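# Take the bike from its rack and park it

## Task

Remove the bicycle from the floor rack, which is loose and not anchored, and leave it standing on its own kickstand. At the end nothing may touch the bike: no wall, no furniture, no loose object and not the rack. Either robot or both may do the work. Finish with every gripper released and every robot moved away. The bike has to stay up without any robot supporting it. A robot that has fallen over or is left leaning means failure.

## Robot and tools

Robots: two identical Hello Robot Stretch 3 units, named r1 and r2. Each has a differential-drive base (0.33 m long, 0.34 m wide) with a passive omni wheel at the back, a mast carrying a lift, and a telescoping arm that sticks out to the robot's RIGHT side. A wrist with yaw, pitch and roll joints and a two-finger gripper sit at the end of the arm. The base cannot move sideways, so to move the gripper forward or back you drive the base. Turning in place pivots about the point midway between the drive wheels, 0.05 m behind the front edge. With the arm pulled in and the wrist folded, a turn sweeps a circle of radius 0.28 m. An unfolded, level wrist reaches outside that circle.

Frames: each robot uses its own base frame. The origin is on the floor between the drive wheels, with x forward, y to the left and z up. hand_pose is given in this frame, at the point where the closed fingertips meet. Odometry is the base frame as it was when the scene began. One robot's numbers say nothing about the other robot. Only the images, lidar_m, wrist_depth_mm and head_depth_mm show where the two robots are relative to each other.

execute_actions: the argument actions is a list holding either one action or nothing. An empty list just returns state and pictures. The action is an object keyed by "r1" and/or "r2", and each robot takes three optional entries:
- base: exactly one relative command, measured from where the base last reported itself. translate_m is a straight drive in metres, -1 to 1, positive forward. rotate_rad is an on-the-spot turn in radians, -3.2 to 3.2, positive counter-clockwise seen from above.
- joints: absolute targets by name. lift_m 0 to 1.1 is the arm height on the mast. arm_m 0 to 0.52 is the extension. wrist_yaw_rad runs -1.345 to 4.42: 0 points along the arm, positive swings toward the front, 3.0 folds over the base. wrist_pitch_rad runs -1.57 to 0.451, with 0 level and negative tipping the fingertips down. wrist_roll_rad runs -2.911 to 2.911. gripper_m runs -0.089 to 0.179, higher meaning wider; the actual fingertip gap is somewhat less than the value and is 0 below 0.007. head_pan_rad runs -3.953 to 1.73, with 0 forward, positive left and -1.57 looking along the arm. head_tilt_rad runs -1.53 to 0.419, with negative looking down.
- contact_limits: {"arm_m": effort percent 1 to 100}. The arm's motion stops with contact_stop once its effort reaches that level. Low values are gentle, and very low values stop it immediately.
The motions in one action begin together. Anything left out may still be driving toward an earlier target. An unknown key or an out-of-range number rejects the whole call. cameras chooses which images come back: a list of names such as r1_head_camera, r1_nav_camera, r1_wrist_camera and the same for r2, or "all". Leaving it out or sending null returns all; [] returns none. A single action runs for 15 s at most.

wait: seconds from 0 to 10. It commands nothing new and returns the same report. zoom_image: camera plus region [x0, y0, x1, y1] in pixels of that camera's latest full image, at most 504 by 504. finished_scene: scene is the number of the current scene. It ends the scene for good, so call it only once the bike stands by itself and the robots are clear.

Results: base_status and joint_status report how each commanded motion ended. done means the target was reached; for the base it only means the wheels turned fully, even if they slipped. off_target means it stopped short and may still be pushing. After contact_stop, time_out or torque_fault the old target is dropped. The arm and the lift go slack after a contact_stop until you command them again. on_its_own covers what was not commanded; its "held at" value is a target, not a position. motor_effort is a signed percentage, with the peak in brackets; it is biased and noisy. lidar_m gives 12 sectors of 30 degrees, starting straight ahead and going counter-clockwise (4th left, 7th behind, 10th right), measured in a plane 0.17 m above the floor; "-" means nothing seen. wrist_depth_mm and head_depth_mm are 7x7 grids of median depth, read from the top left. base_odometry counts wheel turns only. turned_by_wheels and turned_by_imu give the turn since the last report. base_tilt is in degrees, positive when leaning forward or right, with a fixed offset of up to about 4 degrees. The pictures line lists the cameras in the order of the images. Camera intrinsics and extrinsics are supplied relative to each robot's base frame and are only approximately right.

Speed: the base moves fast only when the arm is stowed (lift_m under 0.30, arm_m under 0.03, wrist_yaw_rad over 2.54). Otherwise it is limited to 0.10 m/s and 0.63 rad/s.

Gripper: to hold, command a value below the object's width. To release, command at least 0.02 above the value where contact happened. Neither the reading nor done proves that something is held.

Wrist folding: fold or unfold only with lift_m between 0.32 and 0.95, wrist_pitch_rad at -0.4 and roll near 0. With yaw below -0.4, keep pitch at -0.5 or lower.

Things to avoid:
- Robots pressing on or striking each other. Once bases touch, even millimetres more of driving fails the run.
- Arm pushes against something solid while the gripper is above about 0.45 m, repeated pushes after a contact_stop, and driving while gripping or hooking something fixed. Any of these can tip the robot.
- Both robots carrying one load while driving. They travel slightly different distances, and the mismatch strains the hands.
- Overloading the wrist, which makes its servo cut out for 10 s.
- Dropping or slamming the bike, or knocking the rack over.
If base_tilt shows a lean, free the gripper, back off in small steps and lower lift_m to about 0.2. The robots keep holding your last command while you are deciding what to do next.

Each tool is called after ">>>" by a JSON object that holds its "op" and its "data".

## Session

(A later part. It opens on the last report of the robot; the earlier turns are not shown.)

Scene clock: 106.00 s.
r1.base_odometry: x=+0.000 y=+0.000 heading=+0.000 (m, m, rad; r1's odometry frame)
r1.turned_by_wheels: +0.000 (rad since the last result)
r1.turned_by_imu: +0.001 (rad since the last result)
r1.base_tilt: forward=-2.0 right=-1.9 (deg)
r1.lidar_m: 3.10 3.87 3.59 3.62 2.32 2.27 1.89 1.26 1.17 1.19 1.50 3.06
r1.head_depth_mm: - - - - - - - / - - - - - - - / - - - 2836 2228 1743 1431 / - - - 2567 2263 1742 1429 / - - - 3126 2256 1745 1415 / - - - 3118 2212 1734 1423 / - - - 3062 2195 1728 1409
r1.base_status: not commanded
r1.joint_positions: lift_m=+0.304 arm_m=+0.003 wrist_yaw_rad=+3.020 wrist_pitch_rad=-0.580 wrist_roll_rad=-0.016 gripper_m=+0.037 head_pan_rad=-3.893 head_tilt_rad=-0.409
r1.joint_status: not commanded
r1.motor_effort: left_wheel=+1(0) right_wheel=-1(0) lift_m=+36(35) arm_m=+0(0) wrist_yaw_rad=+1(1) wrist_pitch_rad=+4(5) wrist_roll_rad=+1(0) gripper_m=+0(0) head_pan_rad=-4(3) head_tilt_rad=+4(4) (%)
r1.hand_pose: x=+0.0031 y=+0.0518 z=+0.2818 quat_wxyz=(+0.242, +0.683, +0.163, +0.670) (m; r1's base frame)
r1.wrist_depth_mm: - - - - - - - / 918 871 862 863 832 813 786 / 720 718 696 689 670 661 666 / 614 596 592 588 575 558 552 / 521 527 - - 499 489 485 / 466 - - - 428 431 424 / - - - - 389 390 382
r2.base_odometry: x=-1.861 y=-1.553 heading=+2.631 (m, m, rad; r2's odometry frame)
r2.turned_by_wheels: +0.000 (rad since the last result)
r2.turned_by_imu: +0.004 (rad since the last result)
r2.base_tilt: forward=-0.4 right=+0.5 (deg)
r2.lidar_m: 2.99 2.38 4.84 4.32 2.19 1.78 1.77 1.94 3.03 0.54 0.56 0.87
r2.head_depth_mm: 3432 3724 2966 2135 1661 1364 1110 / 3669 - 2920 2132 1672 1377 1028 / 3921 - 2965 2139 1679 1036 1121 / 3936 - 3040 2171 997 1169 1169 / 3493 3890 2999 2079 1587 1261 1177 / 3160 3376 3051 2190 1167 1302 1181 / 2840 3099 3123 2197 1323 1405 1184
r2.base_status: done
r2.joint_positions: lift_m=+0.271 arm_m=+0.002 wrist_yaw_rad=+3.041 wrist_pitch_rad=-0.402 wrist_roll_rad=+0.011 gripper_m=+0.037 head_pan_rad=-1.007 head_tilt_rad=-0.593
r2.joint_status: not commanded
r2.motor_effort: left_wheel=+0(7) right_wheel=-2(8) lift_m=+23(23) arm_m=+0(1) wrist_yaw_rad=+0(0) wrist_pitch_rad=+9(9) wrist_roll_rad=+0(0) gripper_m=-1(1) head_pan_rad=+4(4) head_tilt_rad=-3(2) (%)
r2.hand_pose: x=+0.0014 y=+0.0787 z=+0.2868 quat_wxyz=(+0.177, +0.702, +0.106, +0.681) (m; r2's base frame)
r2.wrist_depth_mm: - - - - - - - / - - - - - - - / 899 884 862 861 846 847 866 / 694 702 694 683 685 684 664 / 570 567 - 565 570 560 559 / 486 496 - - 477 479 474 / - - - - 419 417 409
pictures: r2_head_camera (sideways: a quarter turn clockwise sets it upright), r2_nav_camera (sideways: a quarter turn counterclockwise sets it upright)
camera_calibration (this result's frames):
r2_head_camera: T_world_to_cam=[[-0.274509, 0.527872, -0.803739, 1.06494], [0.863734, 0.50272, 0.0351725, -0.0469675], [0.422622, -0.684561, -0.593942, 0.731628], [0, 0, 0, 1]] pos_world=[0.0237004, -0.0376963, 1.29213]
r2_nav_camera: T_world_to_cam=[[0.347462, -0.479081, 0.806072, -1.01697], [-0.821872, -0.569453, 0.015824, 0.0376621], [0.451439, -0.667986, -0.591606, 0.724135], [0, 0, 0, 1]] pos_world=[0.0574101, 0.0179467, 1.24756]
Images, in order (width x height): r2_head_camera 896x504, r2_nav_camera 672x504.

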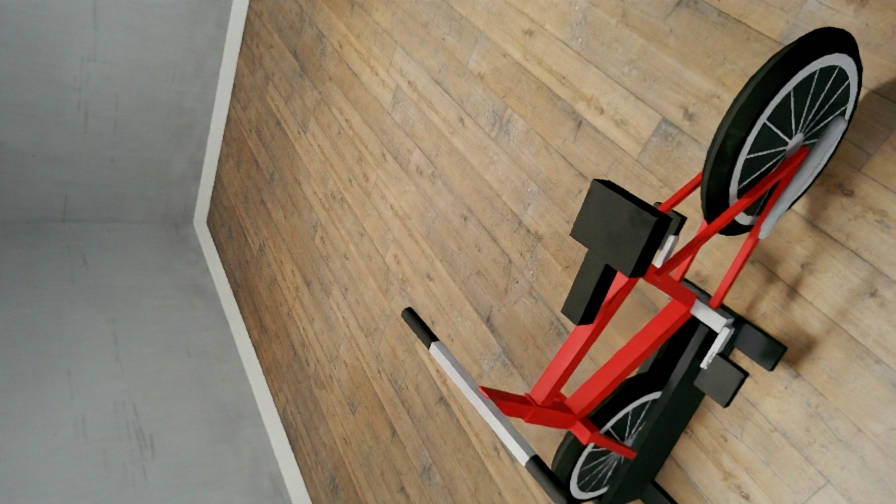

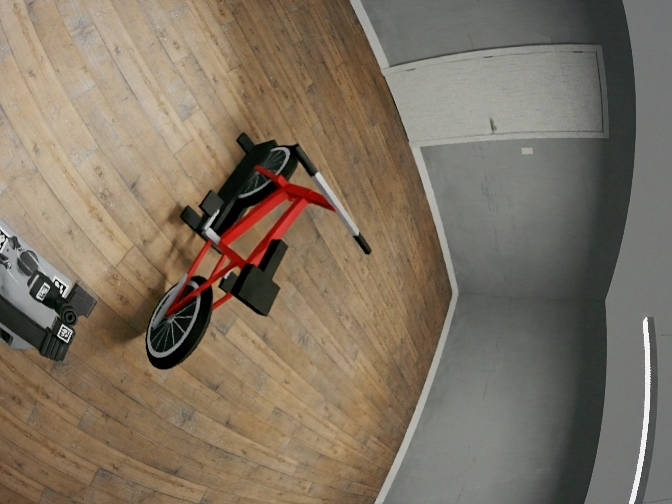

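>>> {"op": "execute_actions", "data": {"actions": [{"r2":{"joints":{"lift_m":0.9,"head_pan_rad":-1.4,"head_tilt_rad":-1.0}}}], "cameras": []}}

>>> {"op": "execute_actions", "data": {"actions": [{"r2":{"joints":{"wrist_yaw_rad":0,"gripper_m":0.0}}}], "cameras": []}}

>>> {"op": "execute_actions", "data": {"actions": [{"r2":{"joints":{"wrist_pitch_rad":-0.8,"lift_m":0.55}}}], "cameras": ["r2_head_camera","r2_wrist_camera"]}}

Scene clock: 143.03 s.
r1.base_odometry: x=+0.000 y=+0.000 heading=+0.000 (m, m, rad; r1's odometry frame)
r1.turned_by_wheels: +0.000 (rad since the last result)
r1.turned_by_imu: +0.002 (rad since the last result)
r1.base_tilt: forward=-2.0 right=-1.8 (deg)
r1.lidar_m: 3.08 3.86 3.58 3.63 2.32 2.26 1.89 1.26 1.17 1.19 1.50 3.04
r1.head_depth_mm: - - - - - - - / - - - - - - - / - - - 2839 2254 1727 1451 / - - - 2525 2206 1743 1419 / - - - 3140 2238 1740 1418 / - - - 3096 2246 1740 1417 / - - - 3101 2203 1726 1410
r1.base_status: not commanded
r1.joint_positions: lift_m=+0.304 arm_m=+0.003 wrist_yaw_rad=+3.020 wrist_pitch_rad=-0.580 wrist_roll_rad=-0.016 gripper_m=+0.037 head_pan_rad=-3.893 head_tilt_rad=-0.409
r1.joint_status: not commanded
r1.motor_effort: left_wheel=+0(0) right_wheel=+0(1) lift_m=+35(35) arm_m=+0(1) wrist_yaw_rad=+0(0) wrist_pitch_rad=+4(4) wrist_roll_rad=+1(0) gripper_m=+1(0) head_pan_rad=-2(3) head_tilt_rad=+4(4) (%)
r1.hand_pose: x=+0.0031 y=+0.0518 z=+0.2818 quat_wxyz=(+0.242, +0.683, +0.163, +0.670) (m; r1's base frame)
r1.wrist_depth_mm: - - - - - - - / 892 874 862 836 824 816 802 / 738 713 694 691 668 678 652 / 617 600 587 585 574 570 546 / 517 528 - - 511 494 483 / 463 - - - 428 436 424 / - - - - 394 388 383
r2.base_odometry: x=-1.861 y=-1.553 heading=+2.631 (m, m, rad; r2's odometry frame)
r2.turned_by_wheels: +0.000 (rad since the last result)
r2.turned_by_imu: +0.002 (rad since the last result)
r2.base_tilt: forward=-0.3 right=+0.5 (deg)
r2.lidar_m: 2.99 2.38 4.88 4.33 2.18 1.78 1.77 1.94 3.03 0.54 0.56 0.87
r2.head_depth_mm: 2352 1969 1686 - 1273 1184 1075 / 2380 1949 1682 - 1281 1199 - / 2368 1964 1692 - - - - / 2389 1972 1682 - 1294 1205 - / 2381 1985 1690 1482 1290 1186 1078 / 2363 1959 1684 1185 1321 1189 1076 / 2372 1978 1707 1187 1324 1190 1077
r2.base_status: not commanded
r2.joint_positions: lift_m=+0.899 arm_m=+0.002 wrist_yaw_rad=+3.041 wrist_pitch_rad=-0.402 wrist_roll_rad=+0.011 gripper_m=+0.037 head_pan_rad=-1.393 head_tilt_rad=-0.988
r2.joint_status: all done
r2.motor_effort: left_wheel=+0(1) right_wheel=-2(2) lift_m=+59(61) arm_m=-1(1) wrist_yaw_rad=+1(0) wrist_pitch_rad=+9(9) wrist_roll_rad=+0(0) gripper_m=-1(0) head_pan_rad=-3(30) head_tilt_rad=-5(23) (%)
r2.hand_pose: x=+0.0014 y=+0.0787 z=+0.9156 quat_wxyz=(+0.177, +0.702, +0.106, +0.681) (m; r2's base frame)
r2.wrist_depth_mm: - - - - - - - / - - - - - - - / - - - - - - - / - - - - - - - / - - - - - - - / - - - - - - - / - - - - - - -
pictures: none
No camera images: the call's "cameras" was empty. Leave "cameras" out to get every camera's image.

Scene clock: 145.57 s.
r1.base_odometry: x=+0.000 y=+0.000 heading=+0.000 (m, m, rad; r1's odometry frame)
r1.turned_by_wheels: +0.000 (rad since the last result)
r1.turned_by_imu: +0.000 (rad since the last result)
r1.base_tilt: forward=-2.0 right=-1.9 (deg)
r1.lidar_m: 3.10 3.86 3.58 3.62 2.32 2.27 1.89 1.26 1.17 1.18 1.50 3.05
r1.head_depth_mm: - - - - - - - / - - - - - - - / - - - 2838 2245 1764 1440 / - - - 2553 2240 1731 1410 / - - - 3136 2220 1740 1426 / - - - 3082 2226 1732 1417 / - - - 3094 2220 1736 1412
r1.base_status: not commanded
r1.joint_positions: lift_m=+0.304 arm_m=+0.003 wrist_yaw_rad=+3.020 wrist_pitch_rad=-0.580 wrist_roll_rad=-0.016 gripper_m=+0.037 head_pan_rad=-3.893 head_tilt_rad=-0.409
r1.joint_status: not commanded
r1.motor_effort: left_wheel=+0(0) right_wheel=-1(1) lift_m=+35(35) arm_m=+0(0) wrist_yaw_rad=+1(0) wrist_pitch_rad=+4(5) wrist_roll_rad=+0(0) gripper_m=+0(1) head_pan_rad=-2(2) head_tilt_rad=+4(4) (%)
r1.hand_pose: x=+0.0031 y=+0.0518 z=+0.2818 quat_wxyz=(+0.242, +0.683, +0.163, +0.670) (m; r1's base frame)
r1.wrist_depth_mm: - - - - - - - / 930 867 879 864 845 800 786 / 731 719 708 691 683 674 649 / 604 604 586 579 574 565 548 / 522 539 - - 510 486 489 / 467 - - - 426 431 428 / - - - - 390 383 388
r2.base_odometry: x=-1.861 y=-1.553 heading=+2.631 (m, m, rad; r2's odometry frame)
r2.turned_by_wheels: +0.000 (rad since the last result)
r2.turned_by_imu: +0.000 (rad since the last result)
r2.base_tilt: forward=-0.4 right=+0.4 (deg)
r2.lidar_m: 2.98 2.38 4.87 4.33 2.18 1.78 1.77 1.94 3.03 0.54 0.56 0.87
r2.head_depth_mm: 2370 1966 1708 - - 1161 1076 / 2359 1956 1752 - - 1185 - / 2347 1974 1735 - - 1205 - / 2380 1976 1705 1468 1295 1199 - / 2367 1986 1702 1188 1291 1181 1077 / 2383 1976 1696 1185 1314 1180 1080 / 2347 1985 1699 1198 1316 1185 1081
r2.base_status: not commanded
r2.joint_positions: lift_m=+0.899 arm_m=+0.002 wrist_yaw_rad=+0.003 wrist_pitch_rad=-0.402 wrist_roll_rad=+0.011 gripper_m=+0.000 head_pan_rad=-1.393 head_tilt_rad=-0.988
r2.joint_status: all done
r2.motor_effort: left_wheel=+1(1) right_wheel=-1(1) lift_m=+59(58) arm_m=-1(0) wrist_yaw_rad=-2(0) wrist_pitch_rad=+9(9) wrist_roll_rad=+0(0) gripper_m=-3(87) head_pan_rad=-4(4) head_tilt_rad=-4(4) (%)
r2.hand_pose: x=-0.0209 y=-0.3729 z=+0.9156 quat_wxyz=(+0.689, +0.142, -0.696, -0.141) (m; r2's base frame)
r2.wrist_depth_mm: - - - - - - - / - - - - - - - / - - - - - - - / - - - - - - - / - - - - - - - / - - - - - - - / 528 530 - - - - -
pictures: none
No camera images: the call's "cameras" was empty. Leave "cameras" out to get every camera's image.

Scene clock: 149.57 s.
r1.base_odometry: x=+0.000 y=+0.000 heading=+0.000 (m, m, rad; r1's odometry frame)
r1.turned_by_wheels: +0.000 (rad since the last result)
r1.turned_by_imu: +0.001 (rad since the last result)
r1.base_tilt: forward=-1.9 right=-1.9 (deg)
r1.lidar_m: 3.09 3.85 3.59 3.63 2.33 2.27 1.89 1.26 1.17 1.19 1.50 3.06
r1.head_depth_mm: - - - - - - - / - - - - - - - / - - - 2847 2247 1761 1436 / - - - 2531 2254 1746 1415 / - - - 3069 2234 1725 1421 / - - - 3093 2231 1730 1419 / - - - 3119 2240 1738 1421
r1.base_status: not commanded
r1.joint_positions: lift_m=+0.304 arm_m=+0.003 wrist_yaw_rad=+3.020 wrist_pitch_rad=-0.580 wrist_roll_rad=-0.016 gripper_m=+0.037 head_pan_rad=-3.893 head_tilt_rad=-0.409
r1.joint_status: not commanded
r1.motor_effort: left_wheel=+0(0) right_wheel=-1(1) lift_m=+35(35) arm_m=+0(0) wrist_yaw_rad=+0(1) wrist_pitch_rad=+5(4) wrist_roll_rad=+0(1) gripper_m=+1(0) head_pan_rad=-2(3) head_tilt_rad=+4(4) (%)
r1.hand_pose: x=+0.0031 y=+0.0518 z=+0.2818 quat_wxyz=(+0.242, +0.683, +0.163, +0.670) (m; r1's base frame)
r1.wrist_depth_mm: - - - - - - - / 901 867 868 858 830 816 800 / 735 723 702 681 673 658 658 / 611 602 594 580 575 560 560 / 527 526 - - 510 490 488 / 466 - - - 423 432 424 / - - - - 388 387 384
r2.base_odometry: x=-1.861 y=-1.553 heading=+2.631 (m, m, rad; r2's odometry frame)
r2.turned_by_wheels: +0.000 (rad since the last result)
r2.turned_by_imu: +0.001 (rad since the last result)
r2.base_tilt: forward=-0.3 right=+0.5 (deg)
r2.lidar_m: 2.99 2.38 4.84 4.33 2.18 1.78 1.77 1.94 3.03 0.54 0.56 0.87
r2.head_depth_mm: 2354 1963 1677 1478 1315 1176 1082 / 2374 1982 1689 1476 1319 - - / 2380 1967 1690 1480 1337 - - / 2370 1970 1688 1481 1296 1198 - / 2371 1975 1702 1181 1294 1180 1079 / 2383 1986 1695 1182 1313 1186 1077 / 2353 1983 1696 1193 1321 1188 1086
r2.base_status: not commanded
r2.joint_positions: lift_m=+0.551 arm_m=+0.002 wrist_yaw_rad=+0.003 wrist_pitch_rad=-0.810 wrist_roll_rad=+0.011 gripper_m=+0.000 head_pan_rad=-1.393 head_tilt_rad=-0.988
r2.joint_status: all done
r2.motor_effort: left_wheel=+1(1) right_wheel=-1(1) lift_m=+23(54) arm_m=-1(0) wrist_yaw_rad=-1(2) wrist_pitch_rad=+6(9) wrist_roll_rad=+0(0) gripper_m=-3(3) head_pan_rad=-3(3) head_tilt_rad=-5(5) (%)
r2.hand_pose: x=-0.0212 y=-0.3058 z=+0.4871 quat_wxyz=(+0.647, +0.278, -0.653, -0.280) (m; r2's base frame)
r2.wrist_depth_mm: - - - - - - - / 912 403 408 907 906 904 932 / 557 442 456 512 835 816 829 / 710 519 547 719 746 739 749 / 659 673 676 - 681 685 683 / 628 626 635 610 628 628 631 / 580 589 587 577 584 593 590
pictures: r2_head_camera (sideways: a quarter turn clockwise sets it upright), r2_wrist_camera
camera_calibration (this result's frames):
r2_head_camera: T_world_to_cam=[[-0.102117, 0.851582, -0.51418, 0.686571], [0.991352, 0.129941, 0.0183225, -0.0257952], [0.0824161, -0.507862, -0.857487, 1.07643], [0, 0, 0, 1]] pos_world=[0.00696769, -0.0346403, 1.27652]
r2_wrist_camera: T_world_to_cam=[[-0.999112, 0.0414441, 0.00756135, -0.0179737], [0.031725, 0.858265, -0.512226, 0.540801], [-0.0277184, -0.511531, -0.858817, 0.431044], [0, 0, 0, 1]] pos_world=[-0.0231669, -0.242913, 0.647336]
Images, in order (width x height): r2_head_camera 896x504, r2_wrist_camera 644x364.

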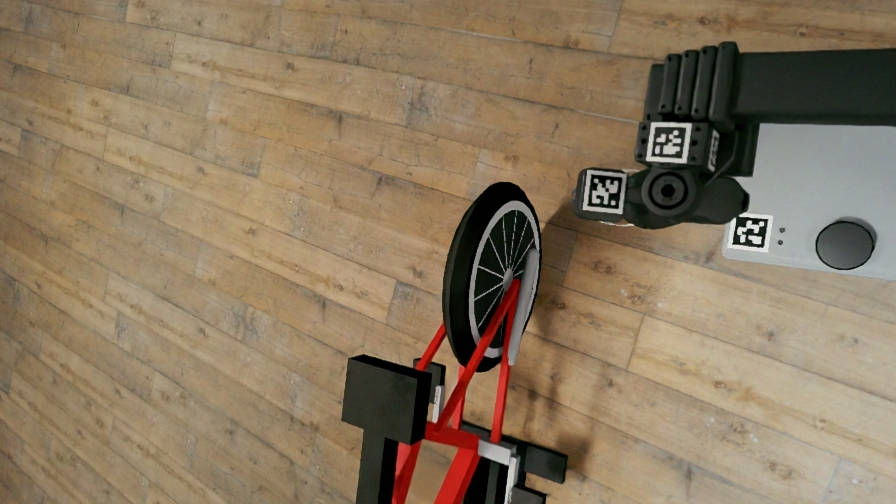

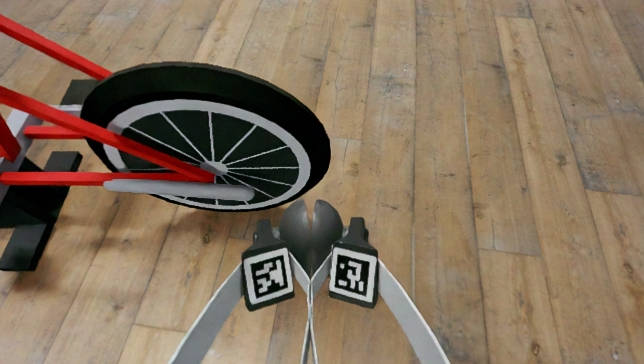

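>>> {"op": "execute_actions", "data": {"actions": [{"r2":{"base":{"translate_m":0.13},"joints":{"lift_m":0.37,"arm_m":0.14}}}], "cameras": ["r2_head_camera","r2_wrist_camera"]}}

Scene clock: 164.53 s.
r1.base_odometry: x=+0.000 y=+0.000 heading=+0.000 (m, m, rad; r1's odometry frame)
r1.turned_by_wheels: +0.000 (rad since the last result)
r1.turned_by_imu: +0.001 (rad since the last result)
r1.base_tilt: forward=-2.0 right=-1.8 (deg)
r1.lidar_m: 3.10 3.88 3.57 3.64 2.33 2.26 1.89 1.26 1.17 1.18 1.50 3.06
r1.head_depth_mm: - - - - - - - / - - - - - - - / - - - 2833 2272 1736 1451 / - - - 2534 2236 1754 1421 / - - - 3127 2234 1736 1423 / - - - 3113 2240 1744 1423 / - - - 3080 2218 1731 1414
r1.base_status: not commanded
r1.joint_positions: lift_m=+0.304 arm_m=+0.003 wrist_yaw_rad=+3.020 wrist_pitch_rad=-0.580 wrist_roll_rad=-0.016 gripper_m=+0.037 head_pan_rad=-3.893 head_tilt_rad=-0.409
r1.joint_status: not commanded
r1.motor_effort: left_wheel=+0(0) right_wheel=+0(1) lift_m=+35(35) arm_m=+0(0) wrist_yaw_rad=+0(0) wrist_pitch_rad=+5(4) wrist_roll_rad=+0(1) gripper_m=+0(0) head_pan_rad=-2(3) head_tilt_rad=+4(4) (%)
r1.hand_pose: x=+0.0031 y=+0.0518 z=+0.2818 quat_wxyz=(+0.242, +0.683, +0.163, +0.670) (m; r1's base frame)
r1.wrist_depth_mm: - - - - - - - / 916 886 858 849 823 806 799 / 728 719 706 683 678 672 666 / 611 603 597 594 577 568 554 / 515 535 - - 500 484 484 / 460 - - - 426 436 429 / - - - - 391 385 380
r2.base_odometry: x=-1.975 y=-1.489 heading=+2.631 (m, m, rad; r2's odometry frame)
r2.turned_by_wheels: +0.000 (rad since the last result)
r2.turned_by_imu: +0.002 (rad since the last result)
r2.base_tilt: forward=-0.3 right=+0.5 (deg)
r2.lidar_m: 2.87 2.27 4.86 4.61 2.34 1.91 1.89 2.08 0.56 0.54 0.56 0.78
r2.head_depth_mm: 2343 1959 1678 1469 1312 1174 1073 / 2379 1982 1682 1485 1337 1179 - / 2378 1978 1695 1482 - 1195 - / 2385 1974 1687 1483 1289 1200 - / 2386 1997 1700 1028 1314 1191 1072 / 2376 1972 1679 1175 1295 1186 1075 / 2373 1990 1699 1236 1298 1182 1079
r2.base_status: done
r2.joint_positions: lift_m=+0.371 arm_m=+0.140 wrist_yaw_rad=+0.001 wrist_pitch_rad=-0.810 wrist_roll_rad=+0.011 gripper_m=+0.000 head_pan_rad=-1.393 head_tilt_rad=-0.988
r2.joint_status: all done
r2.motor_effort: left_wheel=+0(4) right_wheel=-1(5) lift_m=+23(23) arm_m=+3(3) wrist_yaw_rad=-1(2) wrist_pitch_rad=+6(6) wrist_roll_rad=+0(0) gripper_m=-3(3) head_pan_rad=-4(4) head_tilt_rad=-5(4) (%)
r2.hand_pose: x=-0.0213 y=-0.4438 z=+0.3070 quat_wxyz=(+0.647, +0.278, -0.653, -0.280) (m; r2's base frame)
r2.wrist_depth_mm: 464 176 171 175 187 740 752 / 212 199 200 202 206 639 666 / 257 222 243 244 245 582 591 / 520 294 278 310 311 544 537 / 476 468 287 - 483 492 494 / 452 449 452 440 453 460 449 / 412 418 417 421 423 420 428
pictures: r2_head_camera (sideways: a quarter turn clockwise sets it upright), r2_wrist_camera
camera_calibration (this result's frames):
r2_head_camera: T_world_to_cam=[[-0.101929, 0.851616, -0.514159, 0.686544], [0.991382, 0.129719, 0.0183213, -0.025794], [0.0822988, -0.507861, -0.857499, 1.07645], [0, 0, 0, 1]] pos_world=[0.00695983, -0.0346399, 1.27652]
r2_wrist_camera: T_world_to_cam=[[-0.99907, 0.0424544, 0.00757468, -0.0106072], [0.0325946, 0.858387, -0.511967, 0.567062], [-0.0282372, -0.511244, -0.858972, 0.205967], [0, 0, 0, 1]] pos_world=[-0.0232645, -0.381009, 0.467317]
Images, in order (width x height): r2_head_camera 896x504, r2_wrist_camera 644x364.

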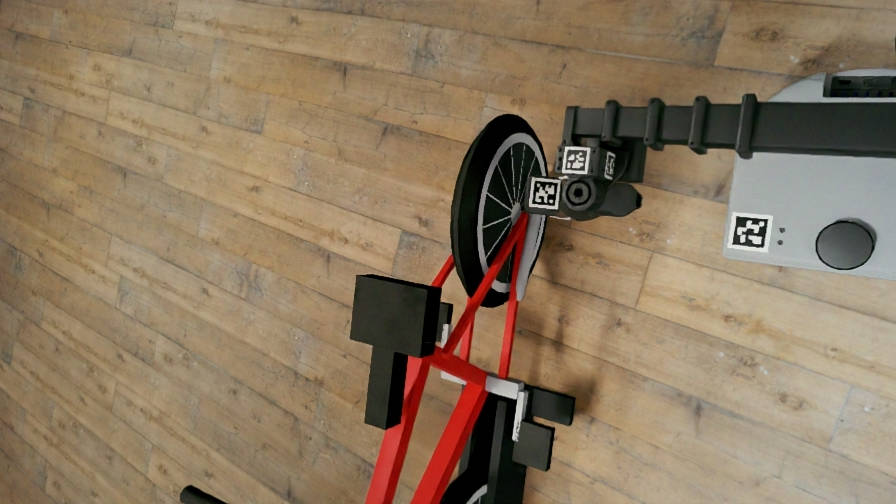

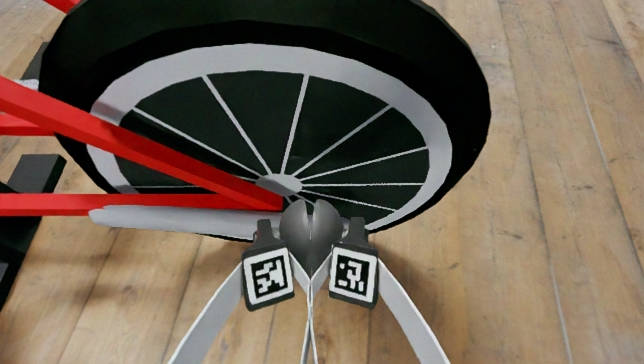

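>>> {"op": "execute_actions", "data": {"actions": [{"r2":{"base":{"translate_m":0.04},"joints":{"lift_m":0.35,"arm_m":0.2}}}], "cameras": ["r2_head_camera","r2_wrist_camera"]}}

>>> {"op": "execute_actions", "data": {"actions": [{"r2":{"joints":{"lift_m":0.22}}}], "cameras": ["r2_head_camera","r2_wrist_camera"]}}

Scene clock: 177.80 s.
r1.base_odometry: x=+0.000 y=+0.000 heading=+0.000 (m, m, rad; r1's odometry frame)
r1.turned_by_wheels: +0.000 (rad since the last result)
r1.turned_by_imu: +0.001 (rad since the last result)
r1.base_tilt: forward=-1.9 right=-1.8 (deg)
r1.lidar_m: 3.09 3.85 3.59 3.64 2.33 2.27 1.90 1.26 1.17 1.18 1.50 3.06
r1.head_depth_mm: - - - - - - - / - - - - - - - / - - - 2852 2244 1746 1449 / - - - 2581 2256 1750 1424 / - - - 3140 2235 1731 1418 / - - - 3110 2213 1733 1421 / - - - 3102 2235 1716 1416
r1.base_status: not commanded
r1.joint_positions: lift_m=+0.304 arm_m=+0.003 wrist_yaw_rad=+3.020 wrist_pitch_rad=-0.580 wrist_roll_rad=-0.016 gripper_m=+0.037 head_pan_rad=-3.893 head_tilt_rad=-0.409
r1.joint_status: not commanded
r1.motor_effort: left_wheel=+0(0) right_wheel=+0(1) lift_m=+35(35) arm_m=+0(0) wrist_yaw_rad=+0(0) wrist_pitch_rad=+5(5) wrist_roll_rad=+0(0) gripper_m=+0(0) head_pan_rad=-3(3) head_tilt_rad=+5(4) (%)
r1.hand_pose: x=+0.0031 y=+0.0518 z=+0.2818 quat_wxyz=(+0.242, +0.683, +0.163, +0.670) (m; r1's base frame)
r1.wrist_depth_mm: - - - - - - - / 893 858 884 849 825 817 795 / 732 696 708 690 682 657 654 / 619 600 582 583 570 573 564 / 525 529 - - 505 489 487 / 467 - - - 431 432 427 / - - - - 390 392 383
r2.base_odometry: x=-2.009 y=-1.470 heading=+2.631 (m, m, rad; r2's odometry frame)
r2.turned_by_wheels: +0.000 (rad since the last result)
r2.turned_by_imu: +0.001 (rad since the last result)
r2.base_tilt: forward=-0.3 right=+0.5 (deg)
r2.lidar_m: 2.83 2.24 4.81 4.73 2.38 1.95 1.93 2.12 0.56 0.54 0.57 0.77
r2.head_depth_mm: 2364 1965 1705 1481 1321 1181 1075 / 2356 1971 1710 1480 1285 1204 - / 2358 1966 1681 1478 1274 1204 - / 2365 1968 1686 1156 1291 1200 - / 2354 1977 1695 1010 1319 1178 1080 / 2362 1977 1690 1183 1295 1187 1082 / 2391 1965 1709 1229 1324 1189 1078
r2.base_status: done
r2.joint_positions: lift_m=+0.351 arm_m=+0.200 wrist_yaw_rad=+0.001 wrist_pitch_rad=-0.811 wrist_roll_rad=+0.011 gripper_m=+0.000 head_pan_rad=-1.393 head_tilt_rad=-0.988
r2.joint_status: all done
r2.motor_effort: left_wheel=+0(5) right_wheel=-1(6) lift_m=+23(24) arm_m=+3(2) wrist_yaw_rad=+0(0) wrist_pitch_rad=+6(6) wrist_roll_rad=+0(0) gripper_m=-3(2) head_pan_rad=-3(3) head_tilt_rad=-5(5) (%)
r2.hand_pose: x=-0.0213 y=-0.5038 z=+0.2870 quat_wxyz=(+0.647, +0.278, -0.653, -0.280) (m; r2's base frame)
r2.wrist_depth_mm: 177 127 120 118 120 129 708 / 315 133 124 124 125 135 622 / 166 149 150 151 152 154 187 / 148 169 189 190 193 195 506 / 457 247 203 - 266 272 467 / 415 244 246 237 420 437 435 / 400 400 397 405 399 405 403
pictures: r2_head_camera (sideways: a quarter turn clockwise sets it upright), r2_wrist_camera
camera_calibration (this result's frames):
r2_head_camera: T_world_to_cam=[[-0.10189, 0.851636, -0.514135, 0.686512], [0.991388, 0.12967, 0.01832, -0.0257923], [0.0822699, -0.507841, -0.857513, 1.07647], [0, 0, 0, 1]] pos_world=[0.00695802, -0.0346392, 1.27652]
r2_wrist_camera: T_world_to_cam=[[-0.99907, 0.0424526, 0.00758624, -0.00791494], [0.0325946, 0.858521, -0.511741, 0.608251], [-0.0282377, -0.511017, -0.859106, 0.158253], [0, 0, 0, 1]] pos_world=[-0.0232646, -0.44099, 0.447283]
Images, in order (width x height): r2_head_camera 896x504, r2_wrist_camera 644x364.

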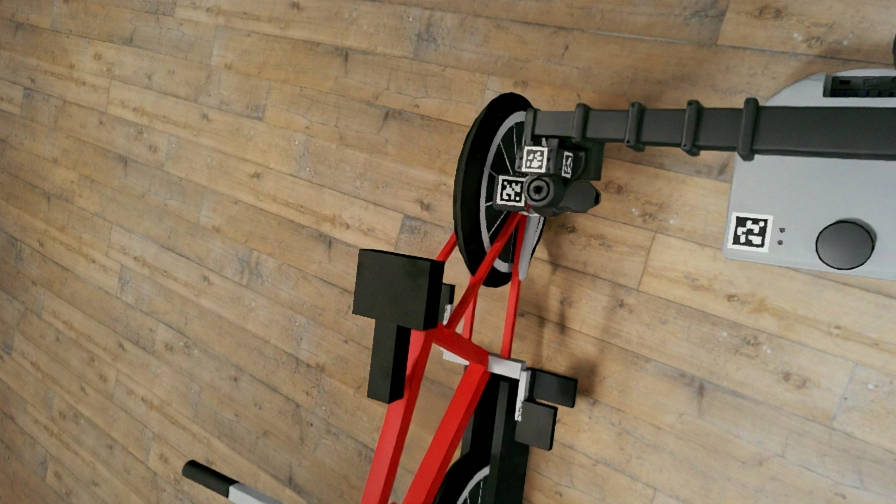

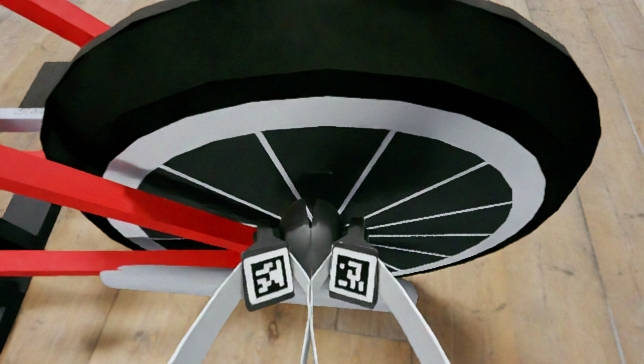

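Scene clock: 180.17 s.
r1.base_odometry: x=+0.000 y=+0.000 heading=+0.000 (m, m, rad; r1's odometry frame)
r1.turned_by_wheels: +0.000 (rad since the last result)
r1.turned_by_imu: +0.000 (rad since the last result)
r1.base_tilt: forward=-1.9 right=-1.9 (deg)
r1.lidar_m: 3.10 3.87 3.58 3.63 2.34 2.27 1.89 1.26 1.17 1.19 1.49 3.06
r1.head_depth_mm: - - - - - - - / - - - - - - - / - - - 2818 2224 1732 1437 / - - - 2565 2257 1738 1427 / - - - 2939 2236 1739 1414 / - - - 3129 2226 1737 1415 / - - - 3097 2241 1729 1404
r1.base_status: not commanded
r1.joint_positions: lift_m=+0.304 arm_m=+0.003 wrist_yaw_rad=+3.020 wrist_pitch_rad=-0.580 wrist_roll_rad=-0.016 gripper_m=+0.037 head_pan_rad=-3.893 head_tilt_rad=-0.409
r1.joint_status: not commanded
r1.motor_effort: left_wheel=+1(0) right_wheel=-1(1) lift_m=+35(35) arm_m=+0(0) wrist_yaw_rad=+0(2) wrist_pitch_rad=+5(5) wrist_roll_rad=+0(0) gripper_m=+1(1) head_pan_rad=-4(3) head_tilt_rad=+4(4) (%)
r1.hand_pose: x=+0.0031 y=+0.0518 z=+0.2818 quat_wxyz=(+0.242, +0.683, +0.163, +0.670) (m; r1's base frame)
r1.wrist_depth_mm: - - - - - - - / 926 880 860 881 820 828 794 / 729 729 697 691 682 663 647 / 612 609 589 594 571 562 559 / 516 530 - - 506 488 491 / 465 - - - 425 437 430 / - - - - 388 383 380
r2.base_odometry: x=-2.009 y=-1.470 heading=+2.631 (m, m, rad; r2's odometry frame)
r2.turned_by_wheels: +0.000 (rad since the last result)
r2.turned_by_imu: -0.013 (rad since the last result)
r2.base_tilt: forward=-0.3 right=+0.5 (deg)
r2.lidar_m: 2.83 2.24 4.82 4.80 2.41 1.95 1.93 2.11 0.56 0.54 0.56 0.76
r2.head_depth_mm: 2366 1959 1680 1478 1316 1182 1075 / 2351 1972 1669 1471 1286 1184 - / 2364 1971 1697 1470 1254 1203 - / 2382 1984 1688 1146 1301 1198 - / 2333 1967 1672 1061 1322 1190 1076 / 2352 1976 1688 1181 1291 1193 1079 / 2392 1988 1685 1228 1297 1186 1080
r2.base_status: not commanded
r2.joint_positions: lift_m=+0.277 arm_m=+0.199 wrist_yaw_rad=+0.006 wrist_pitch_rad=-0.775 wrist_roll_rad=+0.009 gripper_m=+0.000 head_pan_rad=-1.395 head_tilt_rad=-0.990
r2.joint_status: lift_m contact_stop (moved -0.073 of -0.131)
r2.on_its_own: lift_m is slack since a contact_stop, until your next command for it (your +0.220 is given up)
r2.motor_effort: left_wheel=+1(6) right_wheel=-4(19) lift_m=+41(42) arm_m=+8(11) wrist_yaw_rad=-4(8) wrist_pitch_rad=-11(17) wrist_roll_rad=+1(1) gripper_m=-1(3) head_pan_rad=-2(3) head_tilt_rad=-4(5) (%)
r2.hand_pose: x=-0.0205 y=-0.5104 z=+0.2193 quat_wxyz=(+0.653, +0.268, -0.656, -0.267) (m; r2's base frame)
r2.wrist_depth_mm: 109 109 110 111 112 112 113 / 125 126 128 128 129 131 132 / 118 140 152 153 154 156 158 / 187 141 170 189 191 193 428 / 186 187 185 - 250 273 405 / 366 355 268 357 358 370 369 / 337 340 342 341 341 342 341
pictures: r2_head_camera (sideways: a quarter turn clockwise sets it upright), r2_wrist_camera
camera_calibration (this result's frames):
r2_head_camera: T_world_to_cam=[[-0.100726, 0.852908, -0.512253, 0.684053], [0.991601, 0.128046, 0.0182156, -0.0256575], [0.081128, -0.506116, -0.858642, 1.07794], [0, 0, 0, 1]] pos_world=[0.00689288, -0.0345856, 1.27644]
r2_wrist_camera: T_world_to_cam=[[-0.999303, 0.0366212, 0.0072844, -0.00922285], [0.0268284, 0.839905, -0.54207, 0.576305], [-0.0259695, -0.541497, -0.840302, 0.0771395], [0, 0, 0, 1]] pos_world=[-0.0226745, -0.441933, 0.377285]
Images, in order (width x height): r2_head_camera 896x504, r2_wrist_camera 644x364.

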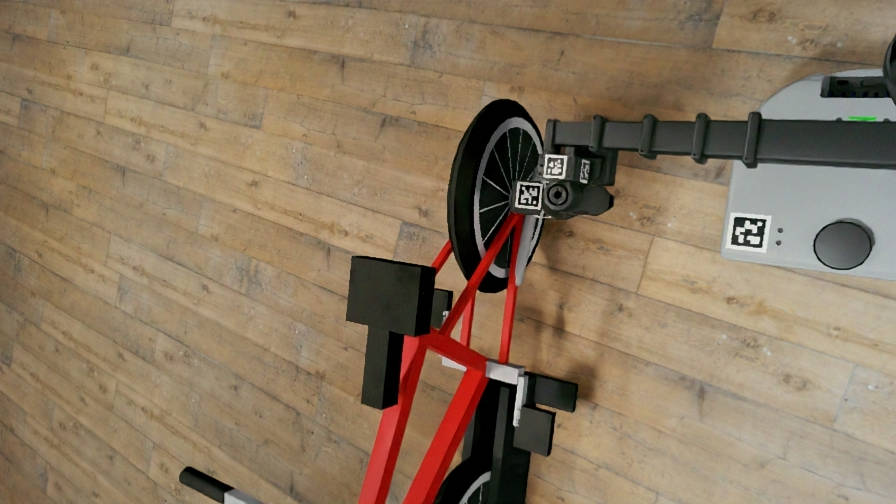

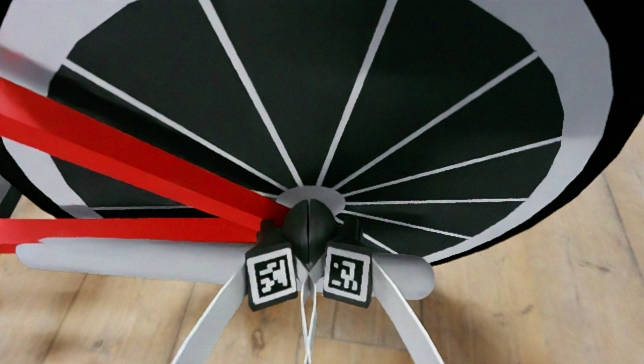

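>>> {"op": "execute_actions", "data": {"actions": [{"r2":{"base":{"translate_m":-0.055},"joints":{"lift_m":0.33,"arm_m":0.175}}}], "cameras": ["r2_wrist_camera"]}}

>>> {"op": "execute_actions", "data": {"actions": [{"r2":{"joints":{"lift_m":0.2}}}], "cameras": ["r2_head_camera","r2_wrist_camera"]}}

Scene clock: 186.83 s.
r1.base_odometry: x=+0.000 y=+0.000 heading=+0.000 (m, m, rad; r1's odometry frame)
r1.turned_by_wheels: +0.000 (rad since the last result)
r1.turned_by_imu: +0.001 (rad since the last result)
r1.base_tilt: forward=-2.0 right=-1.8 (deg)
r1.lidar_m: 3.10 3.86 3.58 3.65 2.33 2.27 1.89 1.26 1.17 1.19 1.50 3.06
r1.head_depth_mm: - - - - - - - / - - - - - - - / - - - 2802 2260 1729 1449 / - - - 2578 2239 1738 1428 / - - - 3119 2258 1723 1413 / - - - 3089 2212 1734 1418 / - - - 3067 2202 1713 1416
r1.base_status: not commanded
r1.joint_positions: lift_m=+0.304 arm_m=+0.003 wrist_yaw_rad=+3.020 wrist_pitch_rad=-0.580 wrist_roll_rad=-0.016 gripper_m=+0.037 head_pan_rad=-3.893 head_tilt_rad=-0.409
r1.joint_status: not commanded
r1.motor_effort: left_wheel=+0(1) right_wheel=-1(1) lift_m=+35(35) arm_m=+0(0) wrist_yaw_rad=+0(1) wrist_pitch_rad=+4(4) wrist_roll_rad=+0(1) gripper_m=+0(0) head_pan_rad=-3(3) head_tilt_rad=+4(4) (%)
r1.hand_pose: x=+0.0031 y=+0.0518 z=+0.2818 quat_wxyz=(+0.242, +0.683, +0.163, +0.670) (m; r1's base frame)
r1.wrist_depth_mm: - - - - - - - / 913 881 850 834 840 821 797 / 736 720 684 687 680 660 658 / 605 602 583 579 570 575 556 / 531 532 - - 505 493 480 / 461 - - - 429 429 424 / - - - - 393 384 381
r2.base_odometry: x=-1.961 y=-1.497 heading=+2.631 (m, m, rad; r2's odometry frame)
r2.turned_by_wheels: +0.000 (rad since the last result)
r2.turned_by_imu: +0.001 (rad since the last result)
r2.base_tilt: forward=-0.4 right=+0.5 (deg)
r2.lidar_m: 2.89 2.29 4.87 4.73 2.34 1.89 1.88 2.05 3.16 0.54 0.56 0.79
r2.head_depth_mm: 2355 1968 1685 1470 1311 1178 1071 / 2361 1950 1699 1475 1315 1180 - / 2357 1963 1690 1481 - 1193 - / 2347 1983 1691 1151 1293 1204 - / 2353 1975 1688 1116 1311 1181 1080 / 2386 1975 1689 1179 1292 1186 1084 / 2360 1967 1692 1237 1296 1190 1076
r2.base_status: done
r2.joint_positions: lift_m=+0.329 arm_m=+0.175 wrist_yaw_rad=+0.003 wrist_pitch_rad=-0.810 wrist_roll_rad=+0.009 gripper_m=+0.000 head_pan_rad=-1.395 head_tilt_rad=-0.990
r2.joint_status: all done
r2.motor_effort: left_wheel=+0(2) right_wheel=-1(10) lift_m=+59(60) arm_m=-4(8) wrist_yaw_rad=-2(4) wrist_pitch_rad=+6(12) wrist_roll_rad=+1(1) gripper_m=-2(2) head_pan_rad=-2(2) head_tilt_rad=-4(4) (%)
r2.hand_pose: x=-0.0212 y=-0.4795 z=+0.2660 quat_wxyz=(+0.647, +0.278, -0.652, -0.279) (m; r2's base frame)
r2.wrist_depth_mm: 131 132 133 135 144 678 684 / 153 155 156 157 160 590 605 / 181 186 188 191 193 511 537 / 232 212 239 243 247 493 492 / 236 233 234 - 440 443 450 / 409 408 408 403 412 413 415 / 380 382 385 383 386 385 384
pictures: r2_wrist_camera
camera_calibration (this result's frames):
r2_wrist_camera: T_world_to_cam=[[-0.999156, 0.0401202, 0.0087714, -0.0100533], [0.0299593, 0.858159, -0.51251, 0.57662], [-0.0280892, -0.511815, -0.858637, 0.152095], [0, 0, 0, 1]] pos_world=[-0.0230477, -0.416583, 0.426206]
Images, in order (width x height): r2_wrist_camera 644x364.

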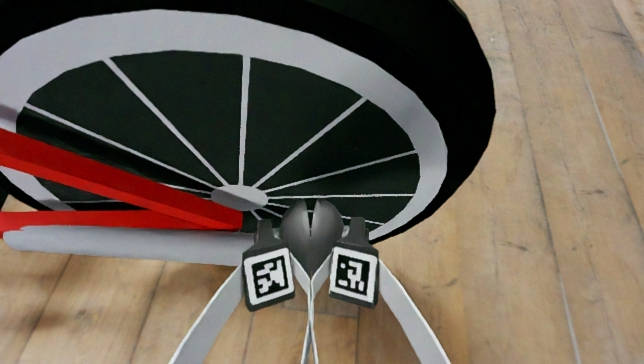

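Scene clock: 188.83 s.
r1.base_odometry: x=+0.000 y=+0.000 heading=+0.000 (m, m, rad; r1's odometry frame)
r1.turned_by_wheels: +0.000 (rad since the last result)
r1.turned_by_imu: +0.000 (rad since the last result)
r1.base_tilt: forward=-1.9 right=-1.8 (deg)
r1.lidar_m: 3.11 3.86 3.57 3.65 2.34 2.27 1.90 1.26 1.17 1.18 1.50 3.06
r1.head_depth_mm: - - - - - - - / - - - - - - - / - - - 2832 2258 1736 1436 / - - - 2552 2224 1758 1420 / - - - 2938 2236 1719 1413 / - - - 3100 2238 1735 1419 / - - - 3067 2225 1750 1408
r1.base_status: not commanded
r1.joint_positions: lift_m=+0.304 arm_m=+0.003 wrist_yaw_rad=+3.020 wrist_pitch_rad=-0.580 wrist_roll_rad=-0.016 gripper_m=+0.037 head_pan_rad=-3.893 head_tilt_rad=-0.409
r1.joint_status: not commanded
r1.motor_effort: left_wheel=+0(1) right_wheel=-1(1) lift_m=+35(35) arm_m=+0(0) wrist_yaw_rad=+0(0) wrist_pitch_rad=+4(5) wrist_roll_rad=+0(0) gripper_m=+1(1) head_pan_rad=-2(3) head_tilt_rad=+4(4) (%)
r1.hand_pose: x=+0.0031 y=+0.0518 z=+0.2818 quat_wxyz=(+0.242, +0.683, +0.163, +0.670) (m; r1's base frame)
r1.wrist_depth_mm: - - - - - - - / 903 875 882 847 842 846 789 / 728 710 699 688 667 662 660 / 614 598 577 582 577 569 563 / 517 539 - - 513 498 481 / 463 - - - 429 434 426 / - - - - 389 384 379
r2.base_odometry: x=-1.961 y=-1.497 heading=+2.631 (m, m, rad; r2's odometry frame)
r2.turned_by_wheels: +0.000 (rad since the last result)
r2.turned_by_imu: +0.001 (rad since the last result)
r2.base_tilt: forward=-0.3 right=+0.5 (deg)
r2.lidar_m: 2.89 2.28 4.87 4.72 2.35 1.89 1.87 2.05 3.16 0.54 0.56 0.79
r2.head_depth_mm: 2338 1959 1688 1477 1302 1173 1077 / 2366 1965 1688 1476 1316 1179 - / 2360 1989 1708 1475 1254 1205 - / 2362 1979 1685 1156 1289 1201 - / 2346 1989 1695 1177 1315 1173 1080 / 2385 1990 1686 1185 1320 1190 1081 / 2375 1984 1693 1243 1296 1187 1079
r2.base_status: not commanded
r2.joint_positions: lift_m=+0.271 arm_m=+0.174 wrist_yaw_rad=+0.005 wrist_pitch_rad=-0.779 wrist_roll_rad=+0.009 gripper_m=+0.000 head_pan_rad=-1.395 head_tilt_rad=-0.990
r2.joint_status: lift_m contact_stop (moved -0.058 of -0.129)
r2.on_its_own: lift_m is slack since a contact_stop, until your next command for it (your +0.200 is given up)
r2.motor_effort: left_wheel=+0(2) right_wheel=-2(6) lift_m=+40(54) arm_m=+8(8) wrist_yaw_rad=-3(3) wrist_pitch_rad=-9(13) wrist_roll_rad=+1(1) gripper_m=-5(6) head_pan_rad=-2(3) head_tilt_rad=-4(4) (%)
r2.hand_pose: x=-0.0208 y=-0.4848 z=+0.2129 quat_wxyz=(+0.652, +0.269, -0.656, -0.268) (m; r2's base frame)
r2.wrist_depth_mm: 136 137 138 139 140 146 626 / 157 159 160 161 163 170 549 / 154 176 190 194 194 219 490 / 197 188 213 237 241 441 436 / 379 189 185 - 390 396 392 / 360 364 362 358 365 364 364 / 333 334 334 334 337 334 335
pictures: r2_head_camera (sideways: a quarter turn clockwise sets it upright), r2_wrist_camera
camera_calibration (this result's frames):
r2_head_camera: T_world_to_cam=[[-0.100729, 0.852924, -0.512224, 0.684015], [0.991601, 0.128045, 0.018214, -0.0256555], [0.0811229, -0.506087, -0.858659, 1.07796], [0, 0, 0, 1]] pos_world=[0.00689272, -0.0345847, 1.27644]
r2_wrist_camera: T_world_to_cam=[[-0.999242, 0.0382094, 0.00743721, -0.00964656], [0.0281797, 0.841854, -0.538968, 0.551605], [-0.0268547, -0.53835, -0.842293, 0.0875133], [0, 0, 0, 1]] pos_world=[-0.0228331, -0.416889, 0.371081]
Images, in order (width x height): r2_head_camera 896x504, r2_wrist_camera 644x364.

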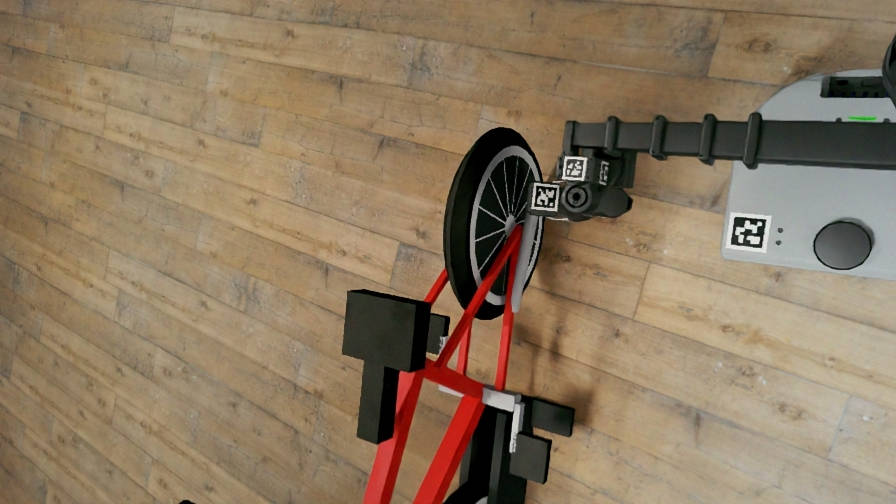

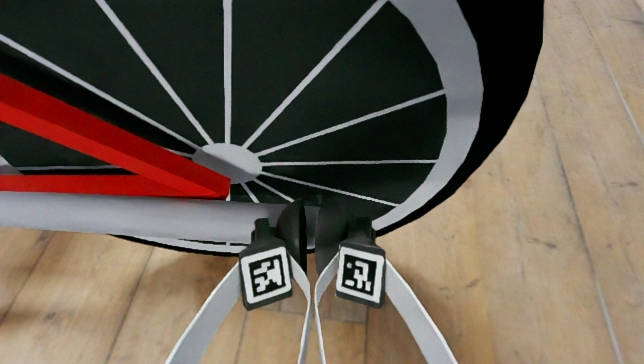

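>>> {"op": "execute_actions", "data": {"actions": [{"r2":{"joints":{"lift_m":0.12}}}], "cameras": ["r2_wrist_camera"]}}

Scene clock: 192.70 s.
r1.base_odometry: x=+0.000 y=+0.000 heading=+0.000 (m, m, rad; r1's odometry frame)
r1.turned_by_wheels: +0.000 (rad since the last result)
r1.turned_by_imu: +0.001 (rad since the last result)
r1.base_tilt: forward=-2.0 right=-1.9 (deg)
r1.lidar_m: 3.10 3.86 3.57 3.64 2.33 2.27 1.89 1.26 1.17 1.18 1.50 3.05
r1.head_depth_mm: - - - - - - - / - - - - - - - / - - - 2810 2260 1738 1440 / - - - 2550 2231 1732 1422 / - - - 2958 2245 1737 1429 / - - - 3086 2234 1731 1415 / - - - 3117 2249 1722 1419
r1.base_status: not commanded
r1.joint_positions: lift_m=+0.304 arm_m=+0.003 wrist_yaw_rad=+3.020 wrist_pitch_rad=-0.580 wrist_roll_rad=-0.016 gripper_m=+0.037 head_pan_rad=-3.893 head_tilt_rad=-0.409
r1.joint_status: not commanded
r1.motor_effort: left_wheel=+0(1) right_wheel=+0(1) lift_m=+36(35) arm_m=+0(0) wrist_yaw_rad=+1(1) wrist_pitch_rad=+5(5) wrist_roll_rad=+0(0) gripper_m=+0(0) head_pan_rad=-3(3) head_tilt_rad=+4(4) (%)
r1.hand_pose: x=+0.0031 y=+0.0518 z=+0.2818 quat_wxyz=(+0.242, +0.683, +0.163, +0.670) (m; r1's base frame)
r1.wrist_depth_mm: - - - - - - - / 903 891 866 876 830 826 800 / 729 722 690 684 684 678 660 / 619 599 583 589 567 565 549 / 520 533 - - 502 489 485 / 460 - - - 421 431 425 / - - - - 388 389 382
r2.base_odometry: x=-1.961 y=-1.497 heading=+2.631 (m, m, rad; r2's odometry frame)
r2.turned_by_wheels: +0.000 (rad since the last result)
r2.turned_by_imu: +0.001 (rad since the last result)
r2.base_tilt: forward=-0.4 right=+0.4 (deg)
r2.lidar_m: 2.89 2.28 4.86 4.69 2.34 1.89 1.88 2.05 3.16 0.54 0.56 0.79
r2.head_depth_mm: 2321 1968 1679 1473 1317 1180 1075 / 2357 1986 1686 1487 1312 1174 - / 2355 1967 1693 1471 1253 1200 - / 2367 1968 1689 1163 1299 1202 - / 2379 1951 1689 1178 1314 1186 1072 / 2363 1994 1696 1190 1315 1180 1078 / 2355 1983 1691 1247 1304 1187 1080
r2.base_status: not commanded
r2.joint_positions: lift_m=+0.271 arm_m=+0.174 wrist_yaw_rad=+0.005 wrist_pitch_rad=-0.778 wrist_roll_rad=+0.009 gripper_m=+0.000 head_pan_rad=-1.395 head_tilt_rad=-0.990
r2.joint_status: lift_m contact_stop (moved +0.000 of -0.151)
r2.on_its_own: lift_m is slack since a contact_stop, until your next command for it (your +0.120 is given up)
r2.motor_effort: left_wheel=+0(1) right_wheel=-2(2) lift_m=+39(40) arm_m=+7(8) wrist_yaw_rad=-3(4) wrist_pitch_rad=-9(10) wrist_roll_rad=+1(1) gripper_m=-5(5) head_pan_rad=-2(2) head_tilt_rad=-3(3) (%)
r2.hand_pose: x=-0.0208 y=-0.4849 z=+0.2130 quat_wxyz=(+0.652, +0.269, -0.656, -0.268) (m; r2's base frame)
r2.wrist_depth_mm: 136 137 138 139 140 146 627 / 157 158 159 162 163 170 549 / 153 176 190 193 195 219 487 / 197 189 213 237 240 438 440 / 381 189 184 - 388 398 396 / 359 361 362 358 360 367 364 / 336 335 335 338 333 338 336
pictures: r2_wrist_camera
camera_calibration (this result's frames):
r2_wrist_camera: T_world_to_cam=[[-0.999242, 0.0382132, 0.00741666, -0.00963735], [0.0281804, 0.841581, -0.539395, 0.551727], [-0.0268537, -0.538777, -0.84202, 0.0873195], [0, 0, 0, 1]] pos_world=[-0.0228331, -0.416909, 0.371195]
Images, in order (width x height): r2_wrist_camera 644x364.

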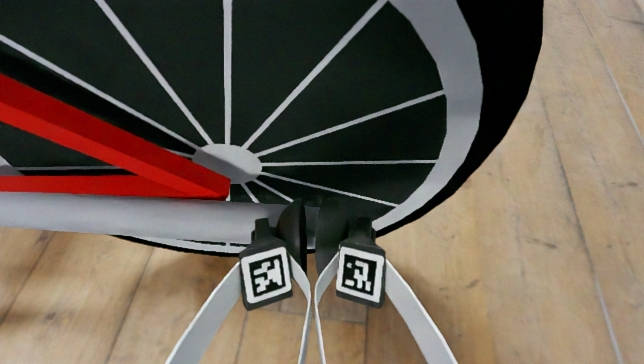

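>>> {"op": "execute_actions", "data": {"actions": [{"r2":{"joints":{"lift_m":0.272,"wrist_pitch_rad":-1.15}}}], "cameras": ["r2_wrist_camera","r2_head_camera"]}}

Scene clock: 201.57 s.
r1.base_odometry: x=+0.000 y=+0.000 heading=+0.000 (m, m, rad; r1's odometry frame)
r1.turned_by_wheels: +0.000 (rad since the last result)
r1.turned_by_imu: +0.001 (rad since the last result)
r1.base_tilt: forward=-1.9 right=-1.8 (deg)
r1.lidar_m: 3.10 3.88 3.58 3.61 2.33 2.26 1.89 1.26 1.17 1.18 1.50 3.06
r1.head_depth_mm: - - - - - - - / - - - - - - - / - - - 2842 2247 1754 1434 / - - - 2571 2250 1743 1427 / - - - 2960 2228 1741 1407 / - - - 3094 2220 1724 1420 / - - - 3111 2236 1738 1404
r1.base_status: not commanded
r1.joint_positions: lift_m=+0.304 arm_m=+0.003 wrist_yaw_rad=+3.020 wrist_pitch_rad=-0.580 wrist_roll_rad=-0.016 gripper_m=+0.037 head_pan_rad=-3.893 head_tilt_rad=-0.409
r1.joint_status: not commanded
r1.motor_effort: left_wheel=+0(1) right_wheel=-1(0) lift_m=+35(35) arm_m=+0(0) wrist_yaw_rad=+0(1) wrist_pitch_rad=+4(4) wrist_roll_rad=+1(0) gripper_m=+0(0) head_pan_rad=-3(3) head_tilt_rad=+4(4) (%)
r1.hand_pose: x=+0.0031 y=+0.0518 z=+0.2818 quat_wxyz=(+0.242, +0.683, +0.163, +0.670) (m; r1's base frame)
r1.wrist_depth_mm: - - - - - - - / 915 879 856 842 822 804 788 / 731 737 700 692 676 671 644 / 609 597 589 579 568 569 549 / 524 526 - - 509 490 479 / 461 - - - 426 437 428 / - - - - 392 391 386
r2.base_odometry: x=-1.961 y=-1.497 heading=+2.631 (m, m, rad; r2's odometry frame)
r2.turned_by_wheels: +0.000 (rad since the last result)
r2.turned_by_imu: +0.001 (rad since the last result)
r2.base_tilt: forward=-0.3 right=+0.4 (deg)
r2.lidar_m: 2.88 2.29 4.87 4.71 2.34 1.89 1.87 2.05 3.15 0.54 0.56 0.79
r2.head_depth_mm: 2354 1960 1679 1473 1316 1177 1078 / 2320 1968 1692 1484 1322 1181 - / 2352 1953 1681 1475 1251 1202 - / 2353 1976 1684 1156 1295 1209 - / 2375 1965 1690 1178 1312 1179 1070 / 2363 1985 1698 1191 1315 1185 1080 / 2377 1993 1695 1247 1301 1181 1074
r2.base_status: not commanded
r2.joint_positions: lift_m=+0.272 arm_m=+0.175 wrist_yaw_rad=+0.002 wrist_pitch_rad=-1.153 wrist_roll_rad=+0.009 gripper_m=+0.000 head_pan_rad=-1.395 head_tilt_rad=-0.990
r2.joint_status: all done
r2.motor_effort: left_wheel=+0(2) right_wheel=+0(7) lift_m=+36(41) arm_m=+3(8) wrist_yaw_rad=-2(4) wrist_pitch_rad=+2(36) wrist_roll_rad=+1(1) gripper_m=-2(5) head_pan_rad=-2(2) head_tilt_rad=-3(4) (%)
r2.hand_pose: x=-0.0214 y=-0.4017 z=+0.1669 quat_wxyz=(+0.591, +0.384, -0.595, -0.387) (m; r2's base frame)
r2.wrist_depth_mm: 153 151 149 156 232 377 379 / 354 293 297 299 363 364 370 / 346 347 345 349 352 357 353 / 333 334 336 339 340 342 344 / 325 326 329 - 329 332 337 / 316 317 321 316 320 321 324 / 309 309 310 313 315 316 315
pictures: r2_head_camera (sideways: a quarter turn clockwise sets it upright), r2_wrist_camera
camera_calibration (this result's frames):
r2_head_camera: T_world_to_cam=[[-0.100738, 0.852974, -0.512139, 0.683904], [0.991601, 0.128043, 0.0182093, -0.0256493], [0.0811081, -0.506003, -0.858709, 1.07803], [0, 0, 0, 1]] pos_world=[0.00689229, -0.0345822, 1.27644]
r2_wrist_camera: T_world_to_cam=[[-0.999123, 0.0352074, 0.0226549, -0.0168454], [0.0301506, 0.980518, -0.194099, 0.455116], [-0.0290472, -0.193246, -0.98072, 0.25515], [0, 0, 0, 1]] pos_world=[-0.0231412, -0.39635, 0.33895]
Images, in order (width x height): r2_head_camera 896x504, r2_wrist_camera 644x364.

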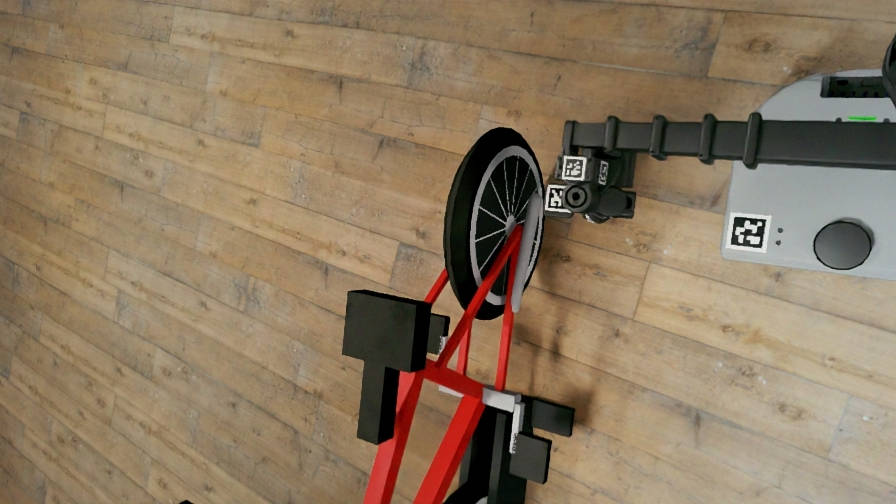

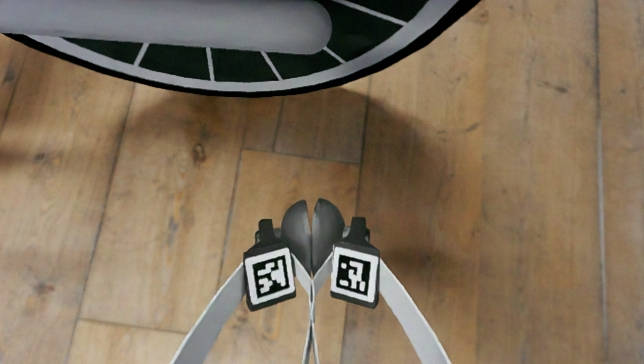

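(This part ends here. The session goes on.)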